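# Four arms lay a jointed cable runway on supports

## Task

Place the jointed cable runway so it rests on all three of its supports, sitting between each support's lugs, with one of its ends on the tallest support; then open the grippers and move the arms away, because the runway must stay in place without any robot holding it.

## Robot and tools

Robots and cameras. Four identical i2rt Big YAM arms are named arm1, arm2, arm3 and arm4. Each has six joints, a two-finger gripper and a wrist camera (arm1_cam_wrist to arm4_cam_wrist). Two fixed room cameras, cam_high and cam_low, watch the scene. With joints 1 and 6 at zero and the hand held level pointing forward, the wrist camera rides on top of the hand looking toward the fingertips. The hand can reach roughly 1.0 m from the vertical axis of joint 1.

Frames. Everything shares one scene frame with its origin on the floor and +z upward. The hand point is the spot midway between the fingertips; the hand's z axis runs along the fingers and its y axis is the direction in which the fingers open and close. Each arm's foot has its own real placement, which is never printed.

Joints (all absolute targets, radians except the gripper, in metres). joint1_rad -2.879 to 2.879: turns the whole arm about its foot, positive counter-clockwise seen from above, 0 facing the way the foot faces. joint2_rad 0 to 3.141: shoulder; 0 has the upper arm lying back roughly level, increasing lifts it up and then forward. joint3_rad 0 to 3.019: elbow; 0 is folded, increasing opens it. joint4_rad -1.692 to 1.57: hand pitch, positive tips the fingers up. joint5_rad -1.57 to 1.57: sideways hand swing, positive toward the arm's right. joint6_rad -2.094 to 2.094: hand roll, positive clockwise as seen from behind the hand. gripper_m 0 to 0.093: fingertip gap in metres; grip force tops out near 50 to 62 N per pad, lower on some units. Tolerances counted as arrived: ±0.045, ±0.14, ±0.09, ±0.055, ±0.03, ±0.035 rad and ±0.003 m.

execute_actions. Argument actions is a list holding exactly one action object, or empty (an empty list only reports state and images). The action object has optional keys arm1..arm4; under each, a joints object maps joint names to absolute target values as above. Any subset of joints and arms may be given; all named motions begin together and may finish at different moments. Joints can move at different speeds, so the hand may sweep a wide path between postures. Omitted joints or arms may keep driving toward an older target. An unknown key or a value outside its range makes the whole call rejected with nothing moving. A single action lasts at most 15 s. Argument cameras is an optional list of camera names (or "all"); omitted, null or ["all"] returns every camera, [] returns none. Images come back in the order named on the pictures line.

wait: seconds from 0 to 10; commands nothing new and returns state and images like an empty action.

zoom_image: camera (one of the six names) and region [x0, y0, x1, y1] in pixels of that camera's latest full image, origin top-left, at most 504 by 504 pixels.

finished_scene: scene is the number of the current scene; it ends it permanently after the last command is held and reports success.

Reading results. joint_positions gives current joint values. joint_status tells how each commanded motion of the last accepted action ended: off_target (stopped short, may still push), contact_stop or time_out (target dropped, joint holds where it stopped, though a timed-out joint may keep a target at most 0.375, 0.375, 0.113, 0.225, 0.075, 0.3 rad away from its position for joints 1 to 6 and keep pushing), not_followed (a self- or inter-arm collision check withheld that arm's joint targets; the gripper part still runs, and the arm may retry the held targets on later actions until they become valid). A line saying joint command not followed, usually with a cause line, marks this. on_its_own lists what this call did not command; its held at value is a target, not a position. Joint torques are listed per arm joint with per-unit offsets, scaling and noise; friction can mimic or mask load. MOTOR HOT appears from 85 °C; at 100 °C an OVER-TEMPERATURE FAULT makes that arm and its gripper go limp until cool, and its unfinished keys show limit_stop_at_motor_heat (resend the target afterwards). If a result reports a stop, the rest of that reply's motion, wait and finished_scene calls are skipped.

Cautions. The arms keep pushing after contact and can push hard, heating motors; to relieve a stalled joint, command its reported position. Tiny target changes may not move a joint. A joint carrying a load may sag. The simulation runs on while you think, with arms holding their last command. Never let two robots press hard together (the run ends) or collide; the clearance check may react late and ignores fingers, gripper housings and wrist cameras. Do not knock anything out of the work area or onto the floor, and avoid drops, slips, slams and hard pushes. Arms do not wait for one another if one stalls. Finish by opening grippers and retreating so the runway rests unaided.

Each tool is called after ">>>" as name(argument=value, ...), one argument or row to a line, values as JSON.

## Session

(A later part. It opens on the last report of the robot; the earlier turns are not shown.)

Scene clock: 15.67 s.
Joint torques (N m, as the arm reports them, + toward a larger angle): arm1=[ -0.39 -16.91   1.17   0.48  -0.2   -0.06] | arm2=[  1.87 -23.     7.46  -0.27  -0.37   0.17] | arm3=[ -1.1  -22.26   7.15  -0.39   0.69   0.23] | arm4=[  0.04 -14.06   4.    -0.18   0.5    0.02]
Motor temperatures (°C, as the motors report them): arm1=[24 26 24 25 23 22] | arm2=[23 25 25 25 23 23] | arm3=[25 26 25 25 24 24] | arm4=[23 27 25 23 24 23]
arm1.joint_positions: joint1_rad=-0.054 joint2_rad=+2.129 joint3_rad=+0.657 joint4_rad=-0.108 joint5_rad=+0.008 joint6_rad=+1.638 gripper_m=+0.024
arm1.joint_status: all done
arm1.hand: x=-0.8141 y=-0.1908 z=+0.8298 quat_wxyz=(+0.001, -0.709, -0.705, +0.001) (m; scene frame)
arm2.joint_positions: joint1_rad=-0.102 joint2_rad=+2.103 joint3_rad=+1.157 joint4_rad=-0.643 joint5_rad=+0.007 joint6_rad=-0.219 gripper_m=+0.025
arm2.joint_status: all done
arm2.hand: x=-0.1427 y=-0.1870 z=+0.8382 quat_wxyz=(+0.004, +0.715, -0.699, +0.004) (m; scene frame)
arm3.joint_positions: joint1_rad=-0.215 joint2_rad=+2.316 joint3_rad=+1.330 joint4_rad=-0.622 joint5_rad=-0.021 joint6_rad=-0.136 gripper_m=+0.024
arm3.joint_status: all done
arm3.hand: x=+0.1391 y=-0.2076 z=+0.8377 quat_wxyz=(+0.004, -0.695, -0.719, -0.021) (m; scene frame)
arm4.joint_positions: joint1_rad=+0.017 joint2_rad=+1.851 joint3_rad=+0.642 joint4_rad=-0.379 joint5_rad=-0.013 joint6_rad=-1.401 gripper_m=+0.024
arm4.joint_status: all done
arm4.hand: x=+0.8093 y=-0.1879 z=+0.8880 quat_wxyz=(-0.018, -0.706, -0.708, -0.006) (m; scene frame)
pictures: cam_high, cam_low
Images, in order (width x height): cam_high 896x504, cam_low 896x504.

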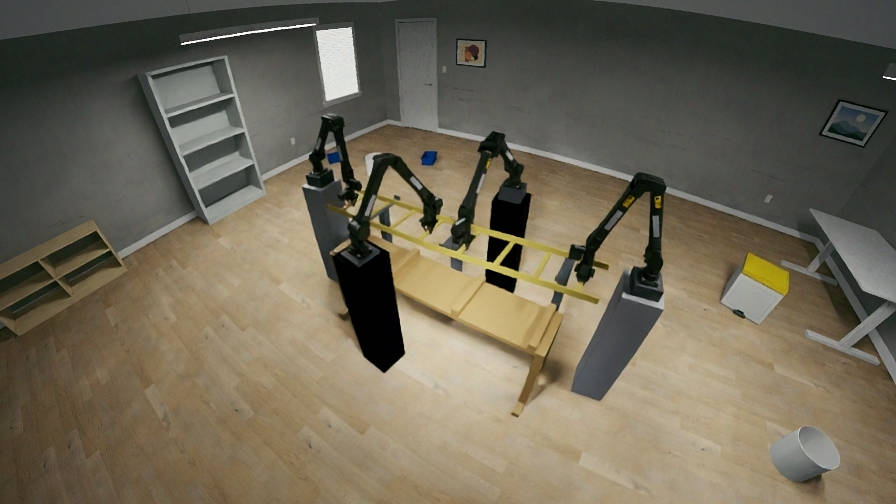

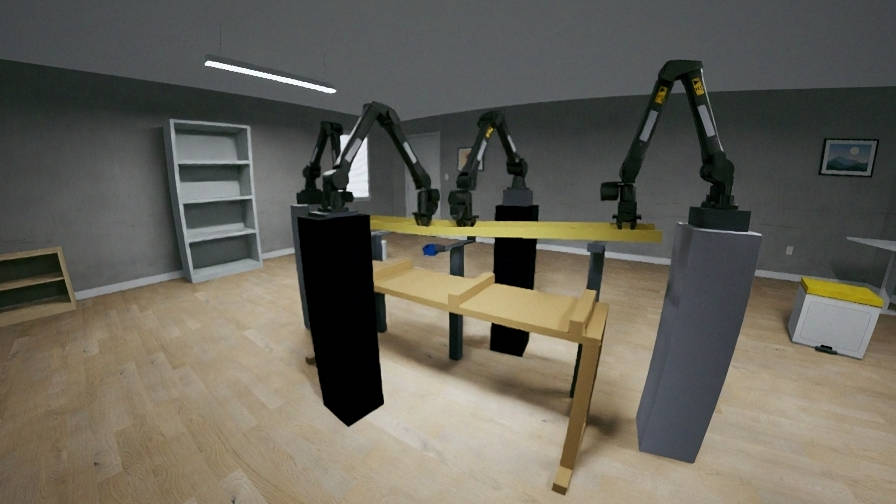

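>>> execute_actions(
  actions=[
    {"arm1":{"joints":{"joint1_rad":0.23,"joint2_rad":2.07,"joint3_rad":0.73,"joint4_rad":-0.17,"joint6_rad":1.91}},"arm2":{"joints":{"joint1_rad":-0.04,"joint2_rad":2.13,"joint3_rad":1.54,"joint4_rad":-0.88,"joint6_rad":-0.17}},"arm3":{"joints":{"joint1_rad":-0.24,"joint2_rad":2.08,"joint3_rad":1.05,"joint4_rad":-0.46,"joint6_rad":-0.145}},"arm4":{"joints":{"joint1_rad":-0.26,"joint2_rad":1.75,"joint3_rad":0.66,"joint4_rad":-0.41,"joint6_rad":-1.69}}},
  ],
  cameras=[],
)

>>> execute_actions(
  actions=[
    {"arm1":{"joints":{"joint1_rad":0.483,"joint2_rad":2.1,"joint3_rad":0.83,"joint4_rad":-0.24,"joint6_rad":2.09}},"arm2":{"joints":{"joint1_rad":-0.01,"joint2_rad":2.32,"joint3_rad":1.92,"joint4_rad":-1.04,"joint6_rad":-0.144}},"arm3":{"joints":{"joint1_rad":-0.272,"joint2_rad":1.98,"joint3_rad":0.78,"joint4_rad":-0.29,"joint6_rad":-0.175}},"arm4":{"joints":{"joint1_rad":-0.524,"joint2_rad":1.78,"joint3_rad":0.705,"joint4_rad":-0.43,"joint6_rad":-1.95}}},
  ],
)

Scene clock: 17.07 s.
Joint torques (N m, as the arm reports them, + toward a larger angle): arm1=[ -0.49 -17.3    3.5    0.18  -0.15  -0.14] | arm2=[  1.89 -26.98  10.95  -0.4   -0.56   0.07] | arm3=[ -0.86 -19.53   6.29  -0.57   0.56   0.25] | arm4=[ -0.22 -14.17   5.06  -0.11   0.64  -0.03]
Motor temperatures (°C, as the motors report them): arm1=[24 26 24 25 23 22] | arm2=[23 26 25 25 23 23] | arm3=[25 27 25 25 24 24] | arm4=[23 27 25 23 25 23]
arm1.joint_positions: joint1_rad=+0.228 joint2_rad=+2.128 joint3_rad=+0.706 joint4_rad=-0.168 joint5_rad=+0.007 joint6_rad=+1.921 gripper_m=+0.024
arm1.joint_status: all done
arm1.hand: x=-0.8160 y=-0.0984 z=+0.8332 quat_wxyz=(+0.002, -0.710, -0.704, +0.005) (m; scene frame)
arm2.joint_positions: joint1_rad=-0.064 joint2_rad=+2.234 joint3_rad=+1.476 joint4_rad=-0.839 joint5_rad=+0.012 joint6_rad=-0.181 gripper_m=+0.025
arm2.joint_status: all done
arm2.hand: x=-0.1461 y=-0.0972 z=+0.8508 quat_wxyz=(+0.005, +0.715, -0.699, +0.009) (m; scene frame)
arm3.joint_positions: joint1_rad=-0.244 joint2_rad=+2.175 joint3_rad=+1.025 joint4_rad=-0.447 joint5_rad=-0.018 joint6_rad=-0.161 gripper_m=+0.024
arm3.joint_status: all done
arm3.hand: x=+0.1345 y=-0.1187 z=+0.8482 quat_wxyz=(+0.002, -0.696, -0.718, -0.016) (m; scene frame)
arm4.joint_positions: joint1_rad=-0.261 joint2_rad=+1.825 joint3_rad=+0.641 joint4_rad=-0.401 joint5_rad=-0.015 joint6_rad=-1.680 gripper_m=+0.024
arm4.joint_status: all done
arm4.hand: x=+0.8049 y=-0.0986 z=+0.8950 quat_wxyz=(-0.018, -0.706, -0.708, -0.001) (m; scene frame)
pictures: none
No camera images: the call's "cameras" was empty. Leave "cameras" out to get every camera's image.

Scene clock: 18.20 s.
Joint torques (N m, as the arm reports them, + toward a larger angle): arm1=[  1.8  -17.82   3.56   0.24  -0.3   -0.14] | arm2=[  3.04 -28.55  13.12   0.09  -0.68   0.13] | arm3=[ -1.31 -17.12   4.47  -0.43   0.51   0.23] | arm4=[ -0.13 -12.98   5.99  -0.35   0.31   0.02]
Motor temperatures (°C, as the motors report them): arm1=[24 26 24 25 23 22] | arm2=[23 26 25 25 23 23] | arm3=[25 27 25 25 24 24] | arm4=[23 27 25 23 25 23]
arm1.joint_positions: joint1_rad=+0.454 joint2_rad=+2.151 joint3_rad=+0.815 joint4_rad=-0.238 joint5_rad=+0.010 joint6_rad=+2.100 gripper_m=+0.025
arm1.joint_status: all done
arm1.hand: x=-0.8119 y=-0.0086 z=+0.8346 quat_wxyz=(-0.004, -0.693, -0.721, -0.003) (m; scene frame)
arm2.joint_positions: joint1_rad=-0.047 joint2_rad=+2.406 joint3_rad=+1.841 joint4_rad=-1.017 joint5_rad=+0.015 joint6_rad=-0.163 gripper_m=+0.025
arm2.joint_status: all done
arm2.hand: x=-0.1429 y=-0.0082 z=+0.8562 quat_wxyz=(-0.002, +0.715, -0.700, +0.006) (m; scene frame)
arm3.joint_positions: joint1_rad=-0.271 joint2_rad=+2.078 joint3_rad=+0.760 joint4_rad=-0.280 joint5_rad=-0.017 joint6_rad=-0.189 gripper_m=+0.024
arm3.joint_status: all done
arm3.hand: x=+0.1367 y=-0.0295 z=+0.8521 quat_wxyz=(+0.002, -0.696, -0.718, -0.016) (m; scene frame)
arm4.joint_positions: joint1_rad=-0.526 joint2_rad=+1.830 joint3_rad=+0.679 joint4_rad=-0.415 joint5_rad=-0.008 joint6_rad=-1.946 gripper_m=+0.024
arm4.joint_status: all done
arm4.hand: x=+0.8085 y=-0.0077 z=+0.8986 quat_wxyz=(-0.007, -0.706, -0.708, +0.002) (m; scene frame)
pictures: arm1_cam_wrist, arm2_cam_wrist, arm3_cam_wrist, arm4_cam_wrist, cam_high, cam_low
Images, in order (width x height): arm1_cam_wrist 504x504, arm2_cam_wrist 504x504, arm3_cam_wrist 504x504, arm4_cam_wrist 504x504, cam_high 896x504, cam_low 896x504.

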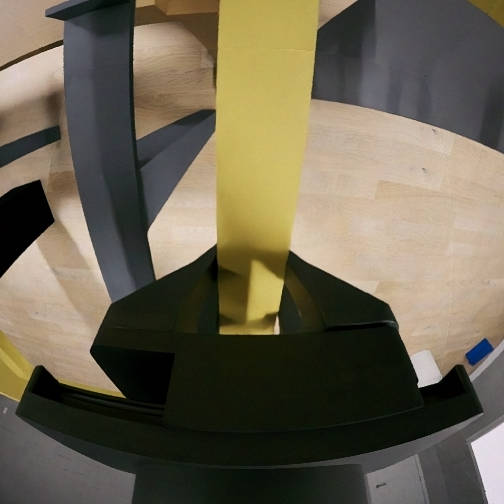

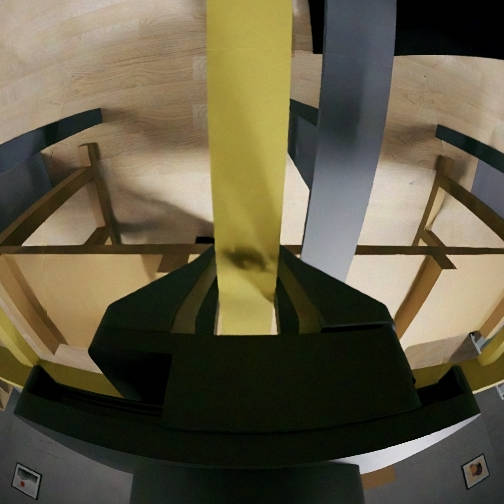

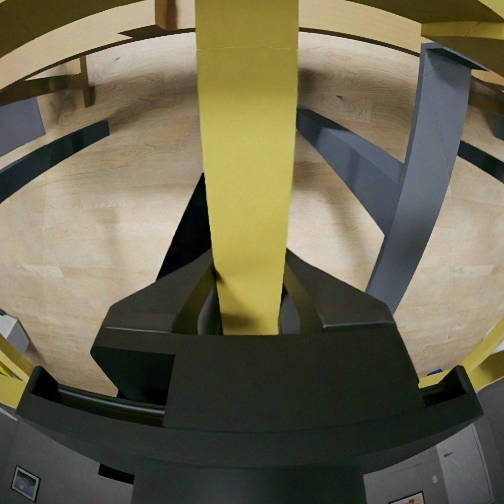

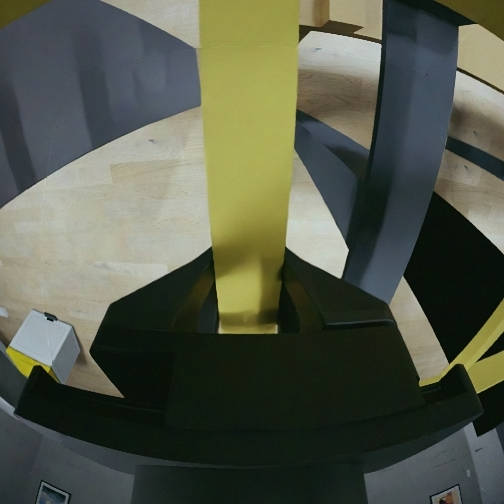

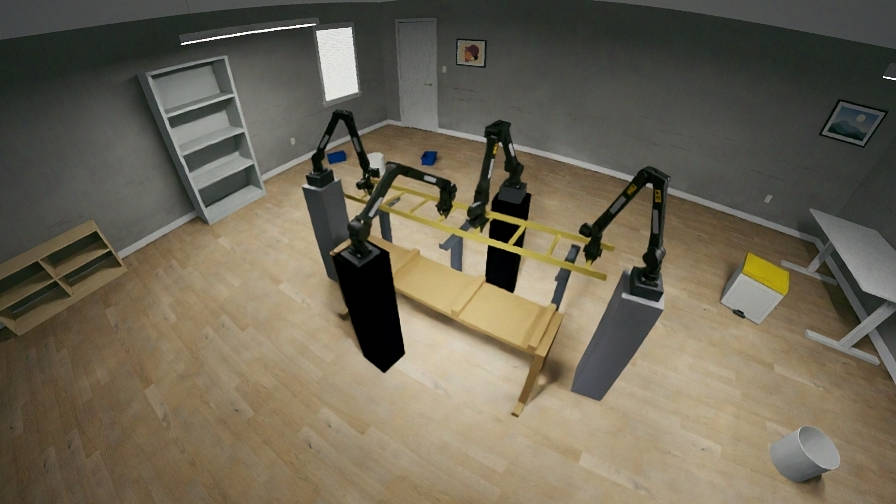

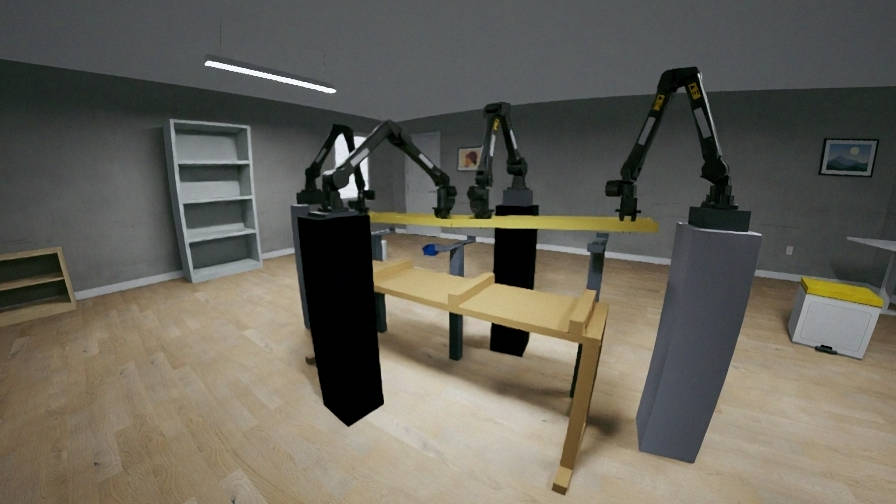

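>>> execute_actions(
  actions=[
    {"arm1":{"joints":{"joint2_rad":2.27,"joint3_rad":0.89,"joint4_rad":-0.14}},"arm2":{"joints":{"joint2_rad":2.43,"joint3_rad":1.95,"joint4_rad":-0.96}},"arm3":{"joints":{"joint2_rad":2.16,"joint3_rad":0.84,"joint4_rad":-0.21}},"arm4":{"joints":{"joint2_rad":1.92,"joint3_rad":0.72,"joint4_rad":-0.31}}},
  ],
  cameras=["cam_high","cam_low"],
)

>>> zoom_image(
  camera="cam_high",
  region=[340,170,640,320],
)

>>> zoom_image(
  camera="cam_low",
  region=[360,190,680,280],
)

Scene clock: 19.43 s.
Joint torques (N m, as the arm reports them, + toward a larger angle): arm1=[  2.02 -19.58   2.13  -0.13  -0.29  -0.15] | arm2=[  2.99 -28.72  12.99   0.69  -0.84   0.14] | arm3=[ -1.33 -17.96   2.78  -0.97   0.53   0.22] | arm4=[ -0.41 -14.47   3.66   0.11   0.35   0.02]
Motor temperatures (°C, as the motors report them): arm1=[24 26 24 25 23 22] | arm2=[23 26 26 25 23 23] | arm3=[25 27 25 25 24 24] | arm4=[23 27 25 23 25 23]
arm1.joint_positions: joint1_rad=+0.452 joint2_rad=+2.333 joint3_rad=+0.877 joint4_rad=-0.131 joint5_rad=+0.011 joint6_rad=+2.100 gripper_m=+0.025
arm1.joint_status: all done
arm1.hand: x=-0.8128 y=-0.0098 z=+0.7739 quat_wxyz=(-0.003, -0.694, -0.720, +0.004) (m; scene frame)
arm2.joint_positions: joint1_rad=-0.046 joint2_rad=+2.510 joint3_rad=+1.867 joint4_rad=-0.953 joint5_rad=+0.019 joint6_rad=-0.163 gripper_m=+0.025
arm2.joint_status: all done
arm2.hand: x=-0.1433 y=-0.0088 z=+0.7967 quat_wxyz=(+0.003, +0.715, -0.699, +0.011) (m; scene frame)
arm3.joint_positions: joint1_rad=-0.271 joint2_rad=+2.258 joint3_rad=+0.826 joint4_rad=-0.191 joint5_rad=-0.017 joint6_rad=-0.190 gripper_m=+0.024
arm3.joint_status: all done
arm3.hand: x=+0.1365 y=-0.0301 z=+0.7955 quat_wxyz=(+0.009, -0.696, -0.718, -0.026) (m; scene frame)
arm4.joint_positions: joint1_rad=-0.525 joint2_rad=+1.984 joint3_rad=+0.707 joint4_rad=-0.308 joint5_rad=-0.009 joint6_rad=-1.945 gripper_m=+0.024
arm4.joint_status: all done
arm4.hand: x=+0.8075 y=-0.0081 z=+0.8525 quat_wxyz=(-0.017, -0.706, -0.708, -0.002) (m; scene frame)
pictures: cam_high, cam_low
Images, in order (width x height): cam_high 896x504, cam_low 896x504.

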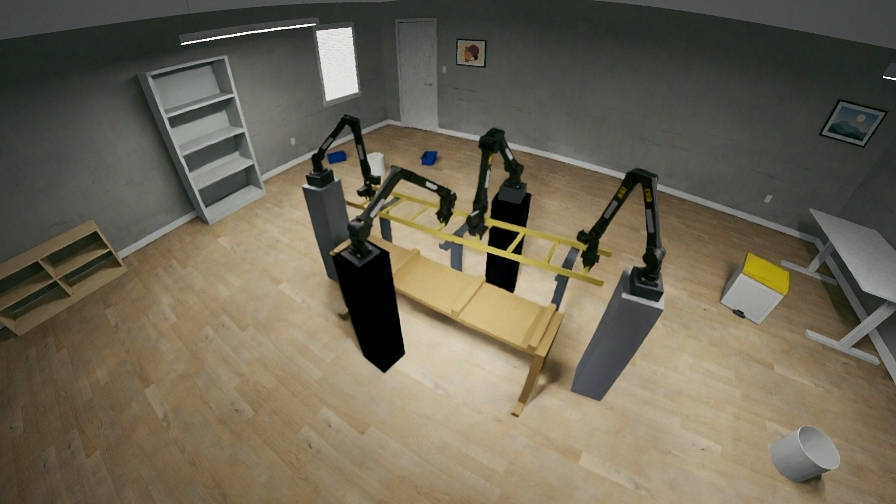

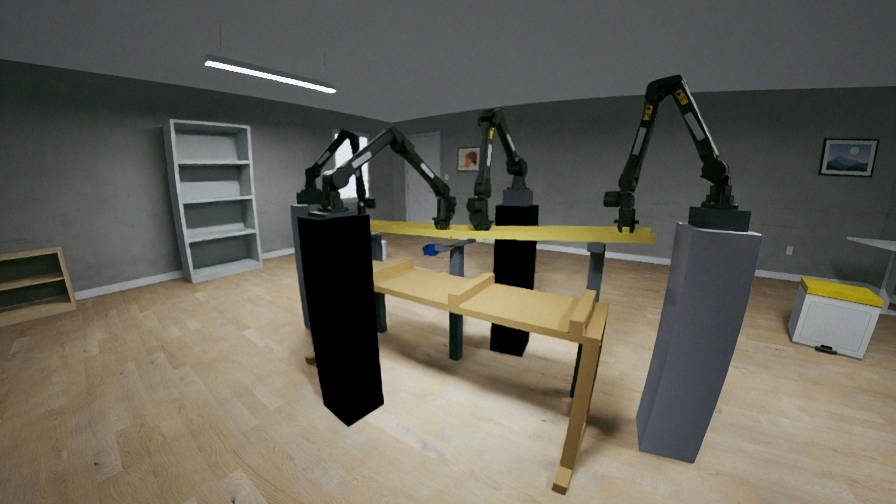

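Region (340, 170, 640, 320) of cam_high's 896x504 image, scaled by 1.680, with more detail than that image has.

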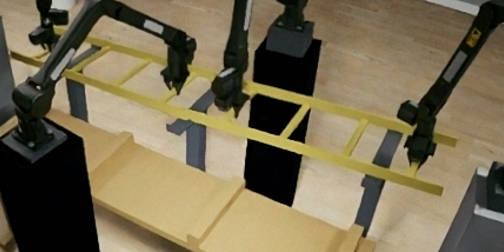

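Region (360, 190, 680, 280) of cam_low's 896x504 image, scaled by 1.575, with more detail than that image has; it fills the top 142 rows of this view, and the rest is white.

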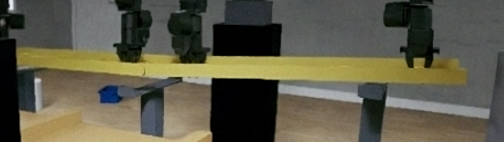

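>>> execute_actions(
  actions=[
    {"arm1":{"joints":{"joint2_rad":2.45,"joint3_rad":0.96,"joint4_rad":-0.04}},"arm2":{"joints":{"joint2_rad":2.56,"joint3_rad":1.98,"joint4_rad":-0.88}},"arm3":{"joints":{"joint2_rad":2.35,"joint3_rad":0.89,"joint4_rad":-0.14}},"arm4":{"joints":{"joint2_rad":2.08,"joint3_rad":0.74,"joint4_rad":-0.19}}},
  ],
)

>>> zoom_image(
  camera="cam_high",
  region=[430,200,620,310],
)

Scene clock: 20.47 s.
Joint torques (N m, as the arm reports them, + toward a larger angle): arm1=[  1.83 -16.4    1.97   0.81   0.17  -0.14] | arm2=[  3.14 -26.44  11.98   1.04  -0.76   0.15] | arm3=[ -0.99 -15.25   1.    -0.28   0.99   0.25] | arm4=[-0.44 -8.56  4.28  1.95 -0.21  0.01]
Motor temperatures (°C, as the motors report them): arm1=[24 26 24 25 23 22] | arm2=[23 27 26 25 23 23] | arm3=[25 27 25 25 24 24] | arm4=[23 27 25 23 25 23]
arm1.joint_positions: joint1_rad=+0.455 joint2_rad=+2.465 joint3_rad=+0.942 joint4_rad=-0.050 joint5_rad=-0.003 joint6_rad=+2.100 gripper_m=+0.025
arm1.joint_status: all done
arm1.hand: x=-0.8100 y=-0.0037 z=+0.7291 quat_wxyz=(+0.002, -0.693, -0.721, -0.005) (m; scene frame)
arm2.joint_positions: joint1_rad=-0.047 joint2_rad=+2.608 joint3_rad=+1.907 joint4_rad=-0.880 joint5_rad=+0.016 joint6_rad=-0.163 gripper_m=+0.025
arm2.joint_status: all done
arm2.hand: x=-0.1422 y=-0.0037 z=+0.7450 quat_wxyz=(-0.002, +0.714, -0.700, +0.006) (m; scene frame)
arm3.joint_positions: joint1_rad=-0.273 joint2_rad=+2.405 joint3_rad=+0.888 joint4_rad=-0.136 joint5_rad=-0.030 joint6_rad=-0.192 gripper_m=+0.024
arm3.joint_status: all done
arm3.hand: x=+0.1387 y=-0.0243 z=+0.7474 quat_wxyz=(+0.012, -0.695, -0.717, -0.042) (m; scene frame)
arm4.joint_positions: joint1_rad=-0.525 joint2_rad=+2.046 joint3_rad=+0.714 joint4_rad=-0.237 joint5_rad=+0.002 joint6_rad=-1.943 gripper_m=+0.024
arm4.joint_status: all done
arm4.hand: x=+0.8055 y=-0.0055 z=+0.8330 quat_wxyz=(-0.007, -0.706, -0.708, -0.004) (m; scene frame)
pictures: arm1_cam_wrist, arm2_cam_wrist, arm3_cam_wrist, arm4_cam_wrist, cam_high, cam_low
Images, in order (width x height): arm1_cam_wrist 504x504, arm2_cam_wrist 504x504, arm3_cam_wrist 504x504, arm4_cam_wrist 504x504, cam_high 896x504, cam_low 896x504.

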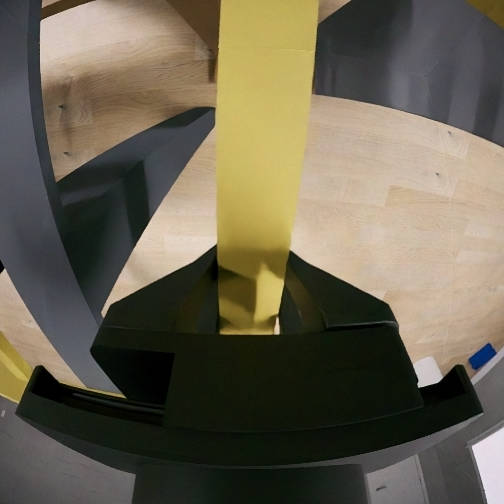

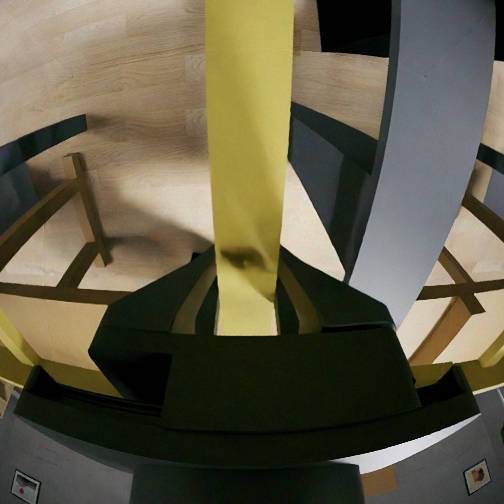

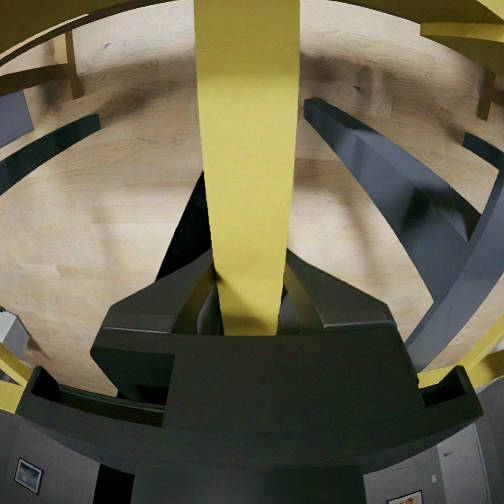

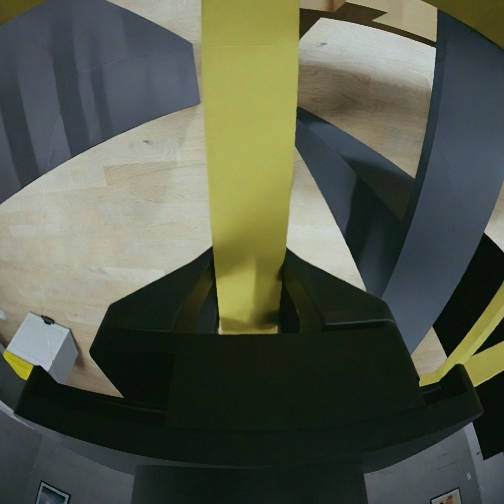

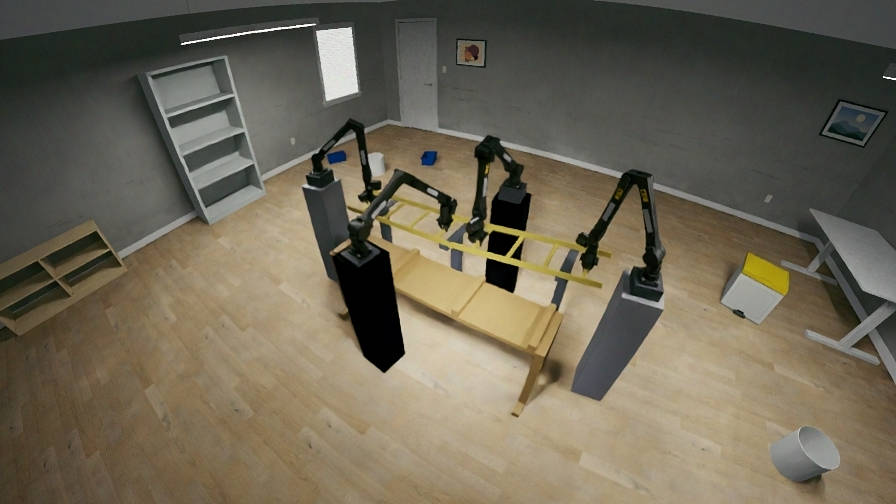

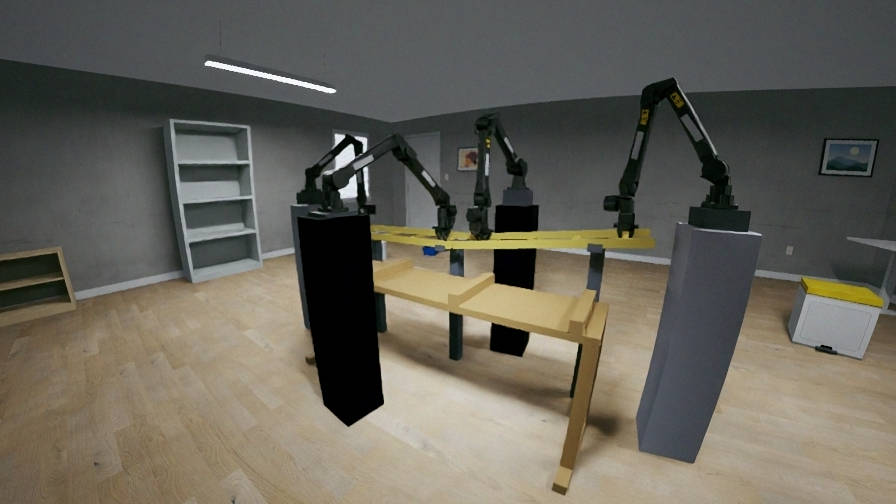

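Region (430, 200, 620, 310) of cam_high's 896x504 image, scaled by 2.653, with more detail than that image has; it fills the top 292 rows of this view, and the rest is white.

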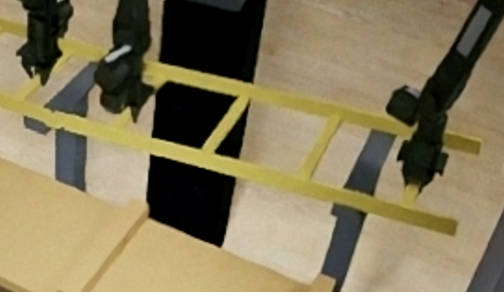

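>>> execute_actions(
  actions=[
    {"arm1":{"joints":{"joint1_rad":0.4,"joint2_rad":2.41,"joint3_rad":0.92,"joint4_rad":-0.04}},"arm2":{"joints":{"joint1_rad":-0.03,"joint2_rad":2.49,"joint3_rad":1.9,"joint4_rad":-0.89}},"arm3":{"joints":{"joint2_rad":2.31,"joint3_rad":0.93,"joint4_rad":-0.18}},"arm4":{"joints":{"joint1_rad":-0.47,"joint2_rad":1.99,"joint3_rad":0.71,"joint4_rad":-0.24}}},
  ],
  cameras=["cam_high","cam_low"],
)

>>> zoom_image(
  camera="cam_high",
  region=[430,200,620,310],
)

Scene clock: 21.37 s.
Joint torques (N m, as the arm reports them, + toward a larger angle): arm1=[ -2.41 -18.98  -0.32   0.54   0.72  -0.15] | arm2=[  1.49 -30.26   8.37   0.71  -0.59   0.17] | arm3=[ -1.05 -18.32   2.34  -1.19   1.07   0.28] | arm4=[  1.02 -14.06   2.07   0.3   -0.58  -0.32]
Motor temperatures (°C, as the motors report them): arm1=[24 26 24 25 23 22] | arm2=[23 27 26 25 23 23] | arm3=[25 27 25 25 24 24] | arm4=[23 27 25 23 25 23]
arm1.joint_positions: joint1_rad=+0.419 joint2_rad=+2.463 joint3_rad=+0.926 joint4_rad=-0.045 joint5_rad=-0.019 joint6_rad=+2.100 gripper_m=+0.025
arm1.joint_status: all done
arm1.hand: x=-0.8116 y=-0.0171 z=+0.7294 quat_wxyz=(+0.012, -0.706, -0.708, -0.002) (m; scene frame)
arm2.joint_positions: joint1_rad=-0.049 joint2_rad=+2.592 joint3_rad=+1.874 joint4_rad=-0.882 joint5_rad=+0.013 joint6_rad=-0.166 gripper_m=+0.025
arm2.joint_status: all done
arm2.hand: x=-0.1432 y=-0.0151 z=+0.7455 quat_wxyz=(+0.007, +0.715, -0.699, +0.010) (m; scene frame)
arm3.joint_positions: joint1_rad=-0.273 joint2_rad=+2.405 joint3_rad=+0.916 joint4_rad=-0.157 joint5_rad=-0.032 joint6_rad=-0.195 gripper_m=+0.024
arm3.joint_status: all done
arm3.hand: x=+0.1372 y=-0.0363 z=+0.7480 quat_wxyz=(+0.010, -0.694, -0.718, -0.040) (m; scene frame)
arm4.joint_positions: joint1_rad=-0.489 joint2_rad=+2.044 joint3_rad=+0.710 joint4_rad=-0.242 joint5_rad=+0.010 joint6_rad=-1.915 gripper_m=+0.024
arm4.joint_status: all done
arm4.hand: x=+0.8045 y=-0.0168 z=+0.8335 quat_wxyz=(-0.008, -0.703, -0.711, -0.009) (m; scene frame)
pictures: cam_high, cam_low
Images, in order (width x height): cam_high 896x504, cam_low 896x504.

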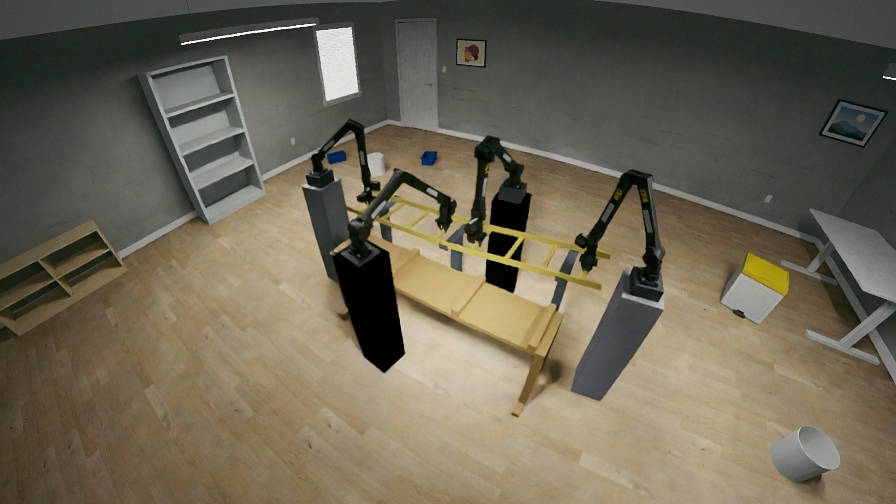

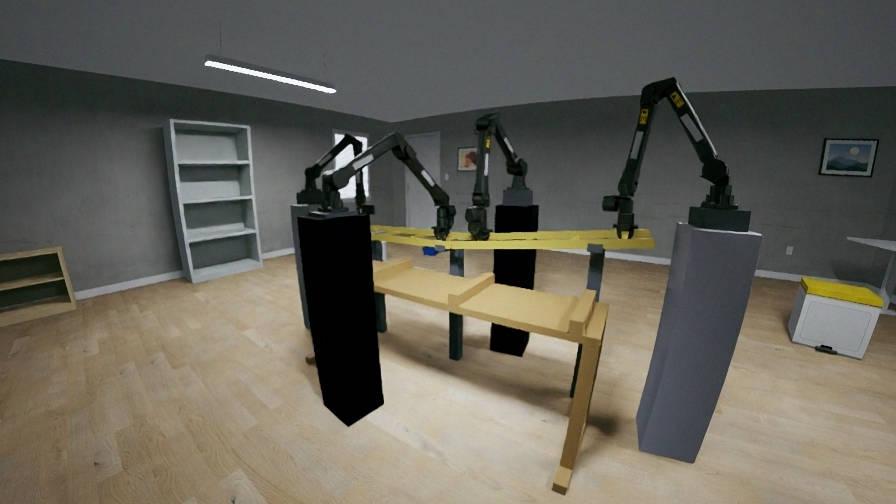

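Region (430, 200, 620, 310) of cam_high's 896x504 image, scaled by 2.653, with more detail than that image has; it fills the top 292 rows of this view, and the rest is white.

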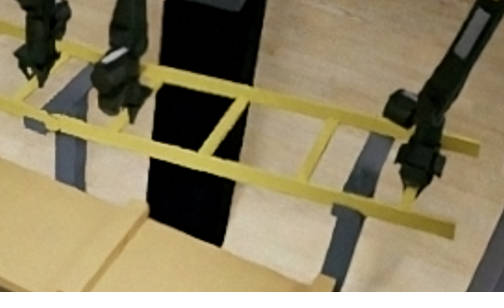

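>>> execute_actions(
  actions=[
    {"arm1":{"joints":{"joint1_rad":0.42,"joint2_rad":2.46,"gripper_m":0.093}},"arm2":{"joints":{"joint2_rad":2.59,"joint3_rad":1.874,"gripper_m":0.093}},"arm3":{"joints":{"joint2_rad":2.4,"joint3_rad":0.916,"gripper_m":0.093}},"arm4":{"joints":{"joint1_rad":-0.49,"joint2_rad":2.04,"gripper_m":0.093}}},
  ],
  cameras=[],
)

>>> execute_actions(
  actions=[
    {"arm1":{"joints":{"joint2_rad":2.2,"joint3_rad":0.84,"joint4_rad":-0.18}},"arm2":{"joints":{"joint2_rad":2.4,"joint4_rad":-1.07}},"arm3":{"joints":{"joint2_rad":2.1,"joint3_rad":0.87,"joint4_rad":-0.38}},"arm4":{"joints":{"joint2_rad":1.78,"joint3_rad":0.69,"joint4_rad":-0.46}}},
  ],
  cameras=[],
)

>>> execute_actions(
  actions=[
    {"arm1":{"joints":{"joint2_rad":1.3,"joint4_rad":-1.1}},"arm2":{"joints":{"joint2_rad":1.3,"joint3_rad":1.2,"joint4_rad":-1.4}},"arm3":{"joints":{"joint2_rad":1.3,"joint4_rad":-1.1}},"arm4":{"joints":{"joint2_rad":1.2,"joint4_rad":-1.1}}},
  ],
)

Scene clock: 22.40 s.
Joint torques (N m, as the arm reports them, + toward a larger angle): arm1=[ -0.75 -15.28  -0.12   0.53   0.16  -0.12] | arm2=[  0.94 -21.81   6.68   0.77  -0.22   0.06] | arm3=[ -1.2  -10.96   1.26  -0.68   0.1    0.18] | arm4=[ -0.46 -10.82   2.16   0.33  -0.23  -0.08]
Motor temperatures (°C, as the motors report them): arm1=[24 26 24 25 23 22] | arm2=[23 27 26 25 23 23] | arm3=[25 27 25 25 25 24] | arm4=[23 27 25 23 25 23]
arm1.joint_positions: joint1_rad=+0.421 joint2_rad=+2.460 joint3_rad=+0.925 joint4_rad=-0.045 joint5_rad=-0.003 joint6_rad=+2.098 gripper_m=+0.093
arm1.joint_status: all done
arm1.hand: x=-0.8096 y=-0.0182 z=+0.7305 quat_wxyz=(+0.003, -0.704, -0.710, -0.002) (m; scene frame)
arm2.joint_positions: joint1_rad=-0.034 joint2_rad=+2.586 joint3_rad=+1.869 joint4_rad=-0.882 joint5_rad=+0.004 joint6_rad=-0.153 gripper_m=+0.093
arm2.joint_status: all done
arm2.hand: x=-0.1547 y=-0.0134 z=+0.7486 quat_wxyz=(+0.008, +0.715, -0.699, +0.006) (m; scene frame)
arm3.joint_positions: joint1_rad=-0.273 joint2_rad=+2.393 joint3_rad=+0.915 joint4_rad=-0.169 joint5_rad=-0.005 joint6_rad=-0.185 gripper_m=+0.093
arm3.joint_status: all done
arm3.hand: x=+0.1323 y=-0.0375 z=+0.7523 quat_wxyz=(+0.021, -0.698, -0.716, -0.032) (m; scene frame)
arm4.joint_positions: joint1_rad=-0.489 joint2_rad=+2.043 joint3_rad=+0.709 joint4_rad=-0.242 joint5_rad=+0.003 joint6_rad=-1.937 gripper_m=+0.093
arm4.joint_status: all done
arm4.hand: x=+0.8045 y=-0.0180 z=+0.8337 quat_wxyz=(-0.010, -0.696, -0.718, -0.005) (m; scene frame)
pictures: none
No camera images: the call's "cameras" was empty. Leave "cameras" out to get every camera's image.

Scene clock: 23.73 s.
Joint torques (N m, as the arm reports them, + toward a larger angle): arm1=[ -0.81 -13.27   2.41   0.16   0.16  -0.11] | arm2=[  0.05 -20.8    8.45   0.82  -0.23   0.06] | arm3=[-1.1  -9.59  3.8  -0.53  0.09  0.17] | arm4=[-0.28 -8.88  4.72 -0.18 -0.23 -0.06]
Motor temperatures (°C, as the motors report them): arm1=[24 26 24 25 23 22] | arm2=[23 27 26 25 23 23] | arm3=[25 26 25 25 24 24] | arm4=[23 27 25 23 25 23]
arm1.joint_positions: joint1_rad=+0.421 joint2_rad=+2.180 joint3_rad=+0.839 joint4_rad=-0.174 joint5_rad=-0.003 joint6_rad=+2.097 gripper_m=+0.093
arm1.joint_status: all done
arm1.hand: x=-0.7887 y=-0.0063 z=+0.8269 quat_wxyz=(-0.005, -0.703, -0.710, -0.033) (m; scene frame)
arm2.joint_positions: joint1_rad=-0.034 joint2_rad=+2.383 joint3_rad=+1.860 joint4_rad=-1.062 joint5_rad=+0.004 joint6_rad=-0.152 gripper_m=+0.093
arm2.joint_status: all done
arm2.hand: x=-0.1530 y=-0.0043 z=+0.8774 quat_wxyz=(+0.003, +0.715, -0.699, +0.002) (m; scene frame)
arm3.joint_positions: joint1_rad=-0.273 joint2_rad=+2.081 joint3_rad=+0.868 joint4_rad=-0.368 joint5_rad=-0.005 joint6_rad=-0.185 gripper_m=+0.093
arm3.joint_status: all done
arm3.hand: x=+0.1270 y=-0.0723 z=+0.8635 quat_wxyz=(+0.002, -0.698, -0.716, -0.005) (m; scene frame)
arm4.joint_positions: joint1_rad=-0.489 joint2_rad=+1.769 joint3_rad=+0.688 joint4_rad=-0.448 joint5_rad=+0.002 joint6_rad=-1.938 gripper_m=+0.093
arm4.joint_status: all done
arm4.hand: x=+0.7935 y=-0.0141 z=+0.9196 quat_wxyz=(+0.011, -0.696, -0.718, +0.005) (m; scene frame)
pictures: none
No camera images: the call's "cameras" was empty. Leave "cameras" out to get every camera's image.

Scene clock: 25.43 s.
Joint torques (N m, as the arm reports them, + toward a larger angle): arm1=[-0.88 -8.42  9.27  0.03  0.16 -0.11] | arm2=[ 0.29 -7.69  8.6   1.05 -0.23  0.07] | arm3=[-1.16 -5.73  9.08 -0.38  0.09  0.16] | arm4=[-0.33 -4.78  8.74 -0.3  -0.21 -0.06]
Motor temperatures (°C, as the motors report them): arm1=[24 26 25 25 23 22] | arm2=[23 27 26 25 23 23] | arm3=[25 26 25 25 24 24] | arm4=[23 27 25 23 25 23]
arm1.joint_positions: joint1_rad=+0.421 joint2_rad=+1.294 joint3_rad=+0.839 joint4_rad=-1.093 joint5_rad=-0.003 joint6_rad=+2.097 gripper_m=+0.093
arm1.joint_status: all done
arm1.hand: x=-0.8448 y=-0.0412 z=+1.1412 quat_wxyz=(-0.001, -0.704, -0.710, -0.017) (m; scene frame)
arm2.joint_positions: joint1_rad=-0.034 joint2_rad=+1.290 joint3_rad=+1.201 joint4_rad=-1.394 joint5_rad=+0.004 joint6_rad=-0.152 gripper_m=+0.093
arm2.joint_status: all done
arm2.hand: x=-0.1889 y=-0.2909 z=+1.2049 quat_wxyz=(-0.038, +0.714, -0.698, -0.028) (m; scene frame)
arm3.joint_positions: joint1_rad=-0.273 joint2_rad=+1.299 joint3_rad=+0.867 joint4_rad=-1.088 joint5_rad=-0.005 joint6_rad=-0.185 gripper_m=+0.093
arm3.joint_status: all done
arm3.hand: x=+0.1359 y=-0.0205 z=+1.1470 quat_wxyz=(-0.015, -0.698, -0.716, +0.019) (m; scene frame)
arm4.joint_positions: joint1_rad=-0.489 joint2_rad=+1.194 joint3_rad=+0.688 joint4_rad=-1.088 joint5_rad=+0.002 joint6_rad=-1.938 gripper_m=+0.093
arm4.joint_status: all done
arm4.hand: x=+0.8654 y=-0.0387 z=+1.0918 quat_wxyz=(-0.018, -0.695, -0.718, -0.009) (m; scene frame)
pictures: arm1_cam_wrist, arm2_cam_wrist, arm3_cam_wrist, arm4_cam_wrist, cam_high, cam_low
Images, in order (width x height): arm1_cam_wrist 504x504, arm2_cam_wrist 504x504, arm3_cam_wrist 504x504, arm4_cam_wrist 504x504, cam_high 896x504, cam_low 896x504.

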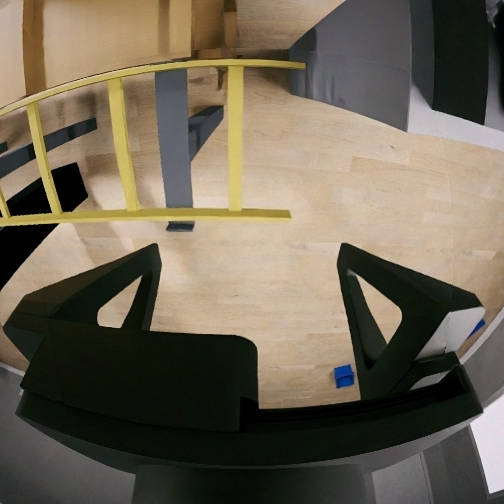

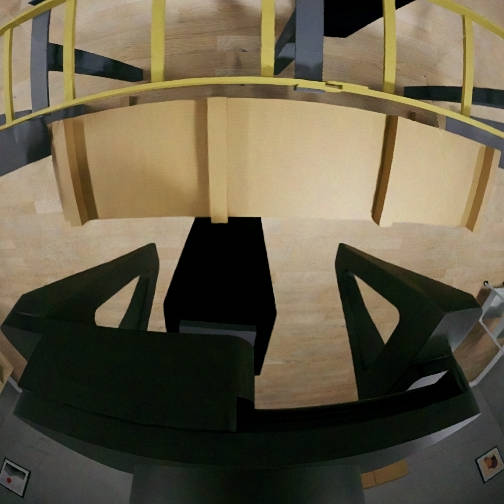

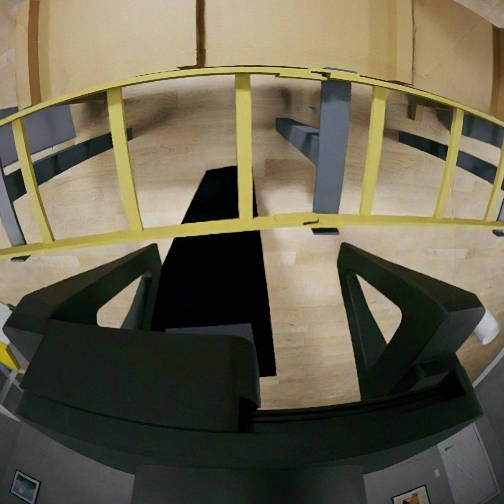

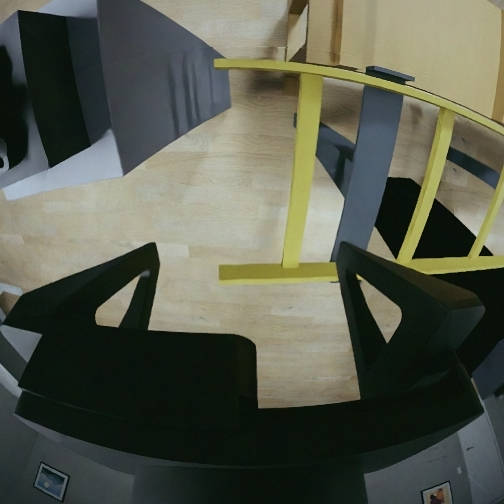

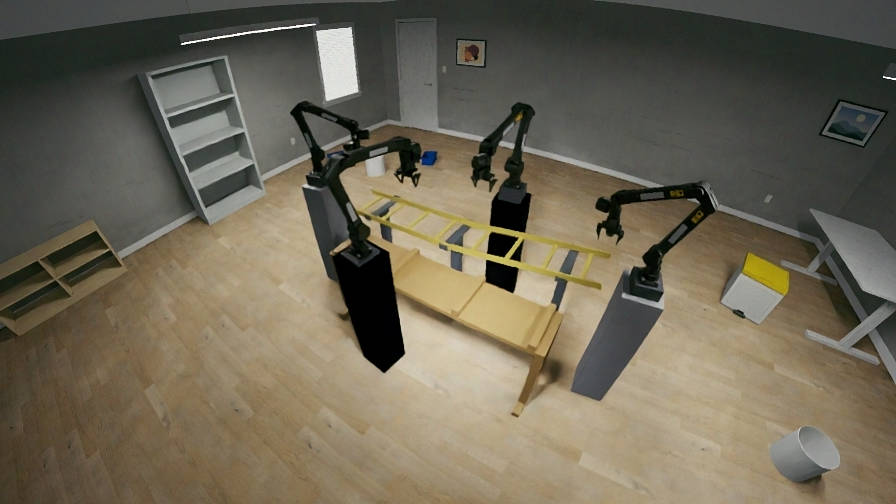

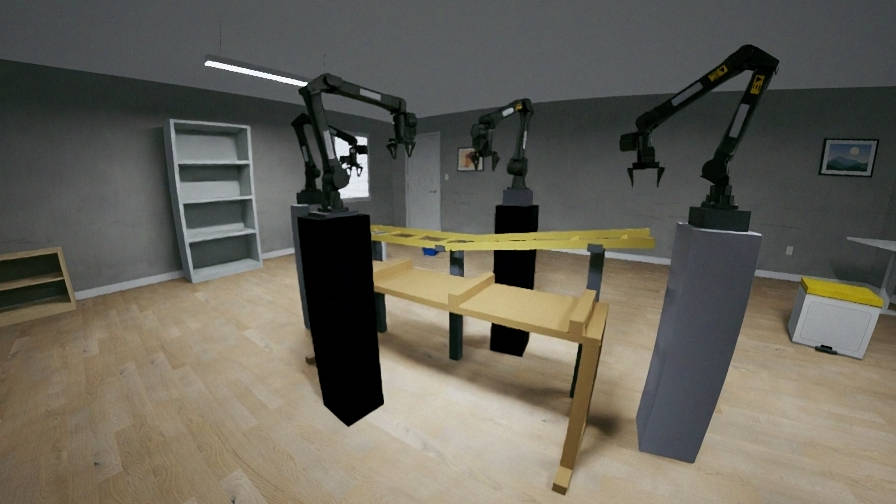

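>>> finished_scene(
  scene=2,
)

The scene is finished: the task was done.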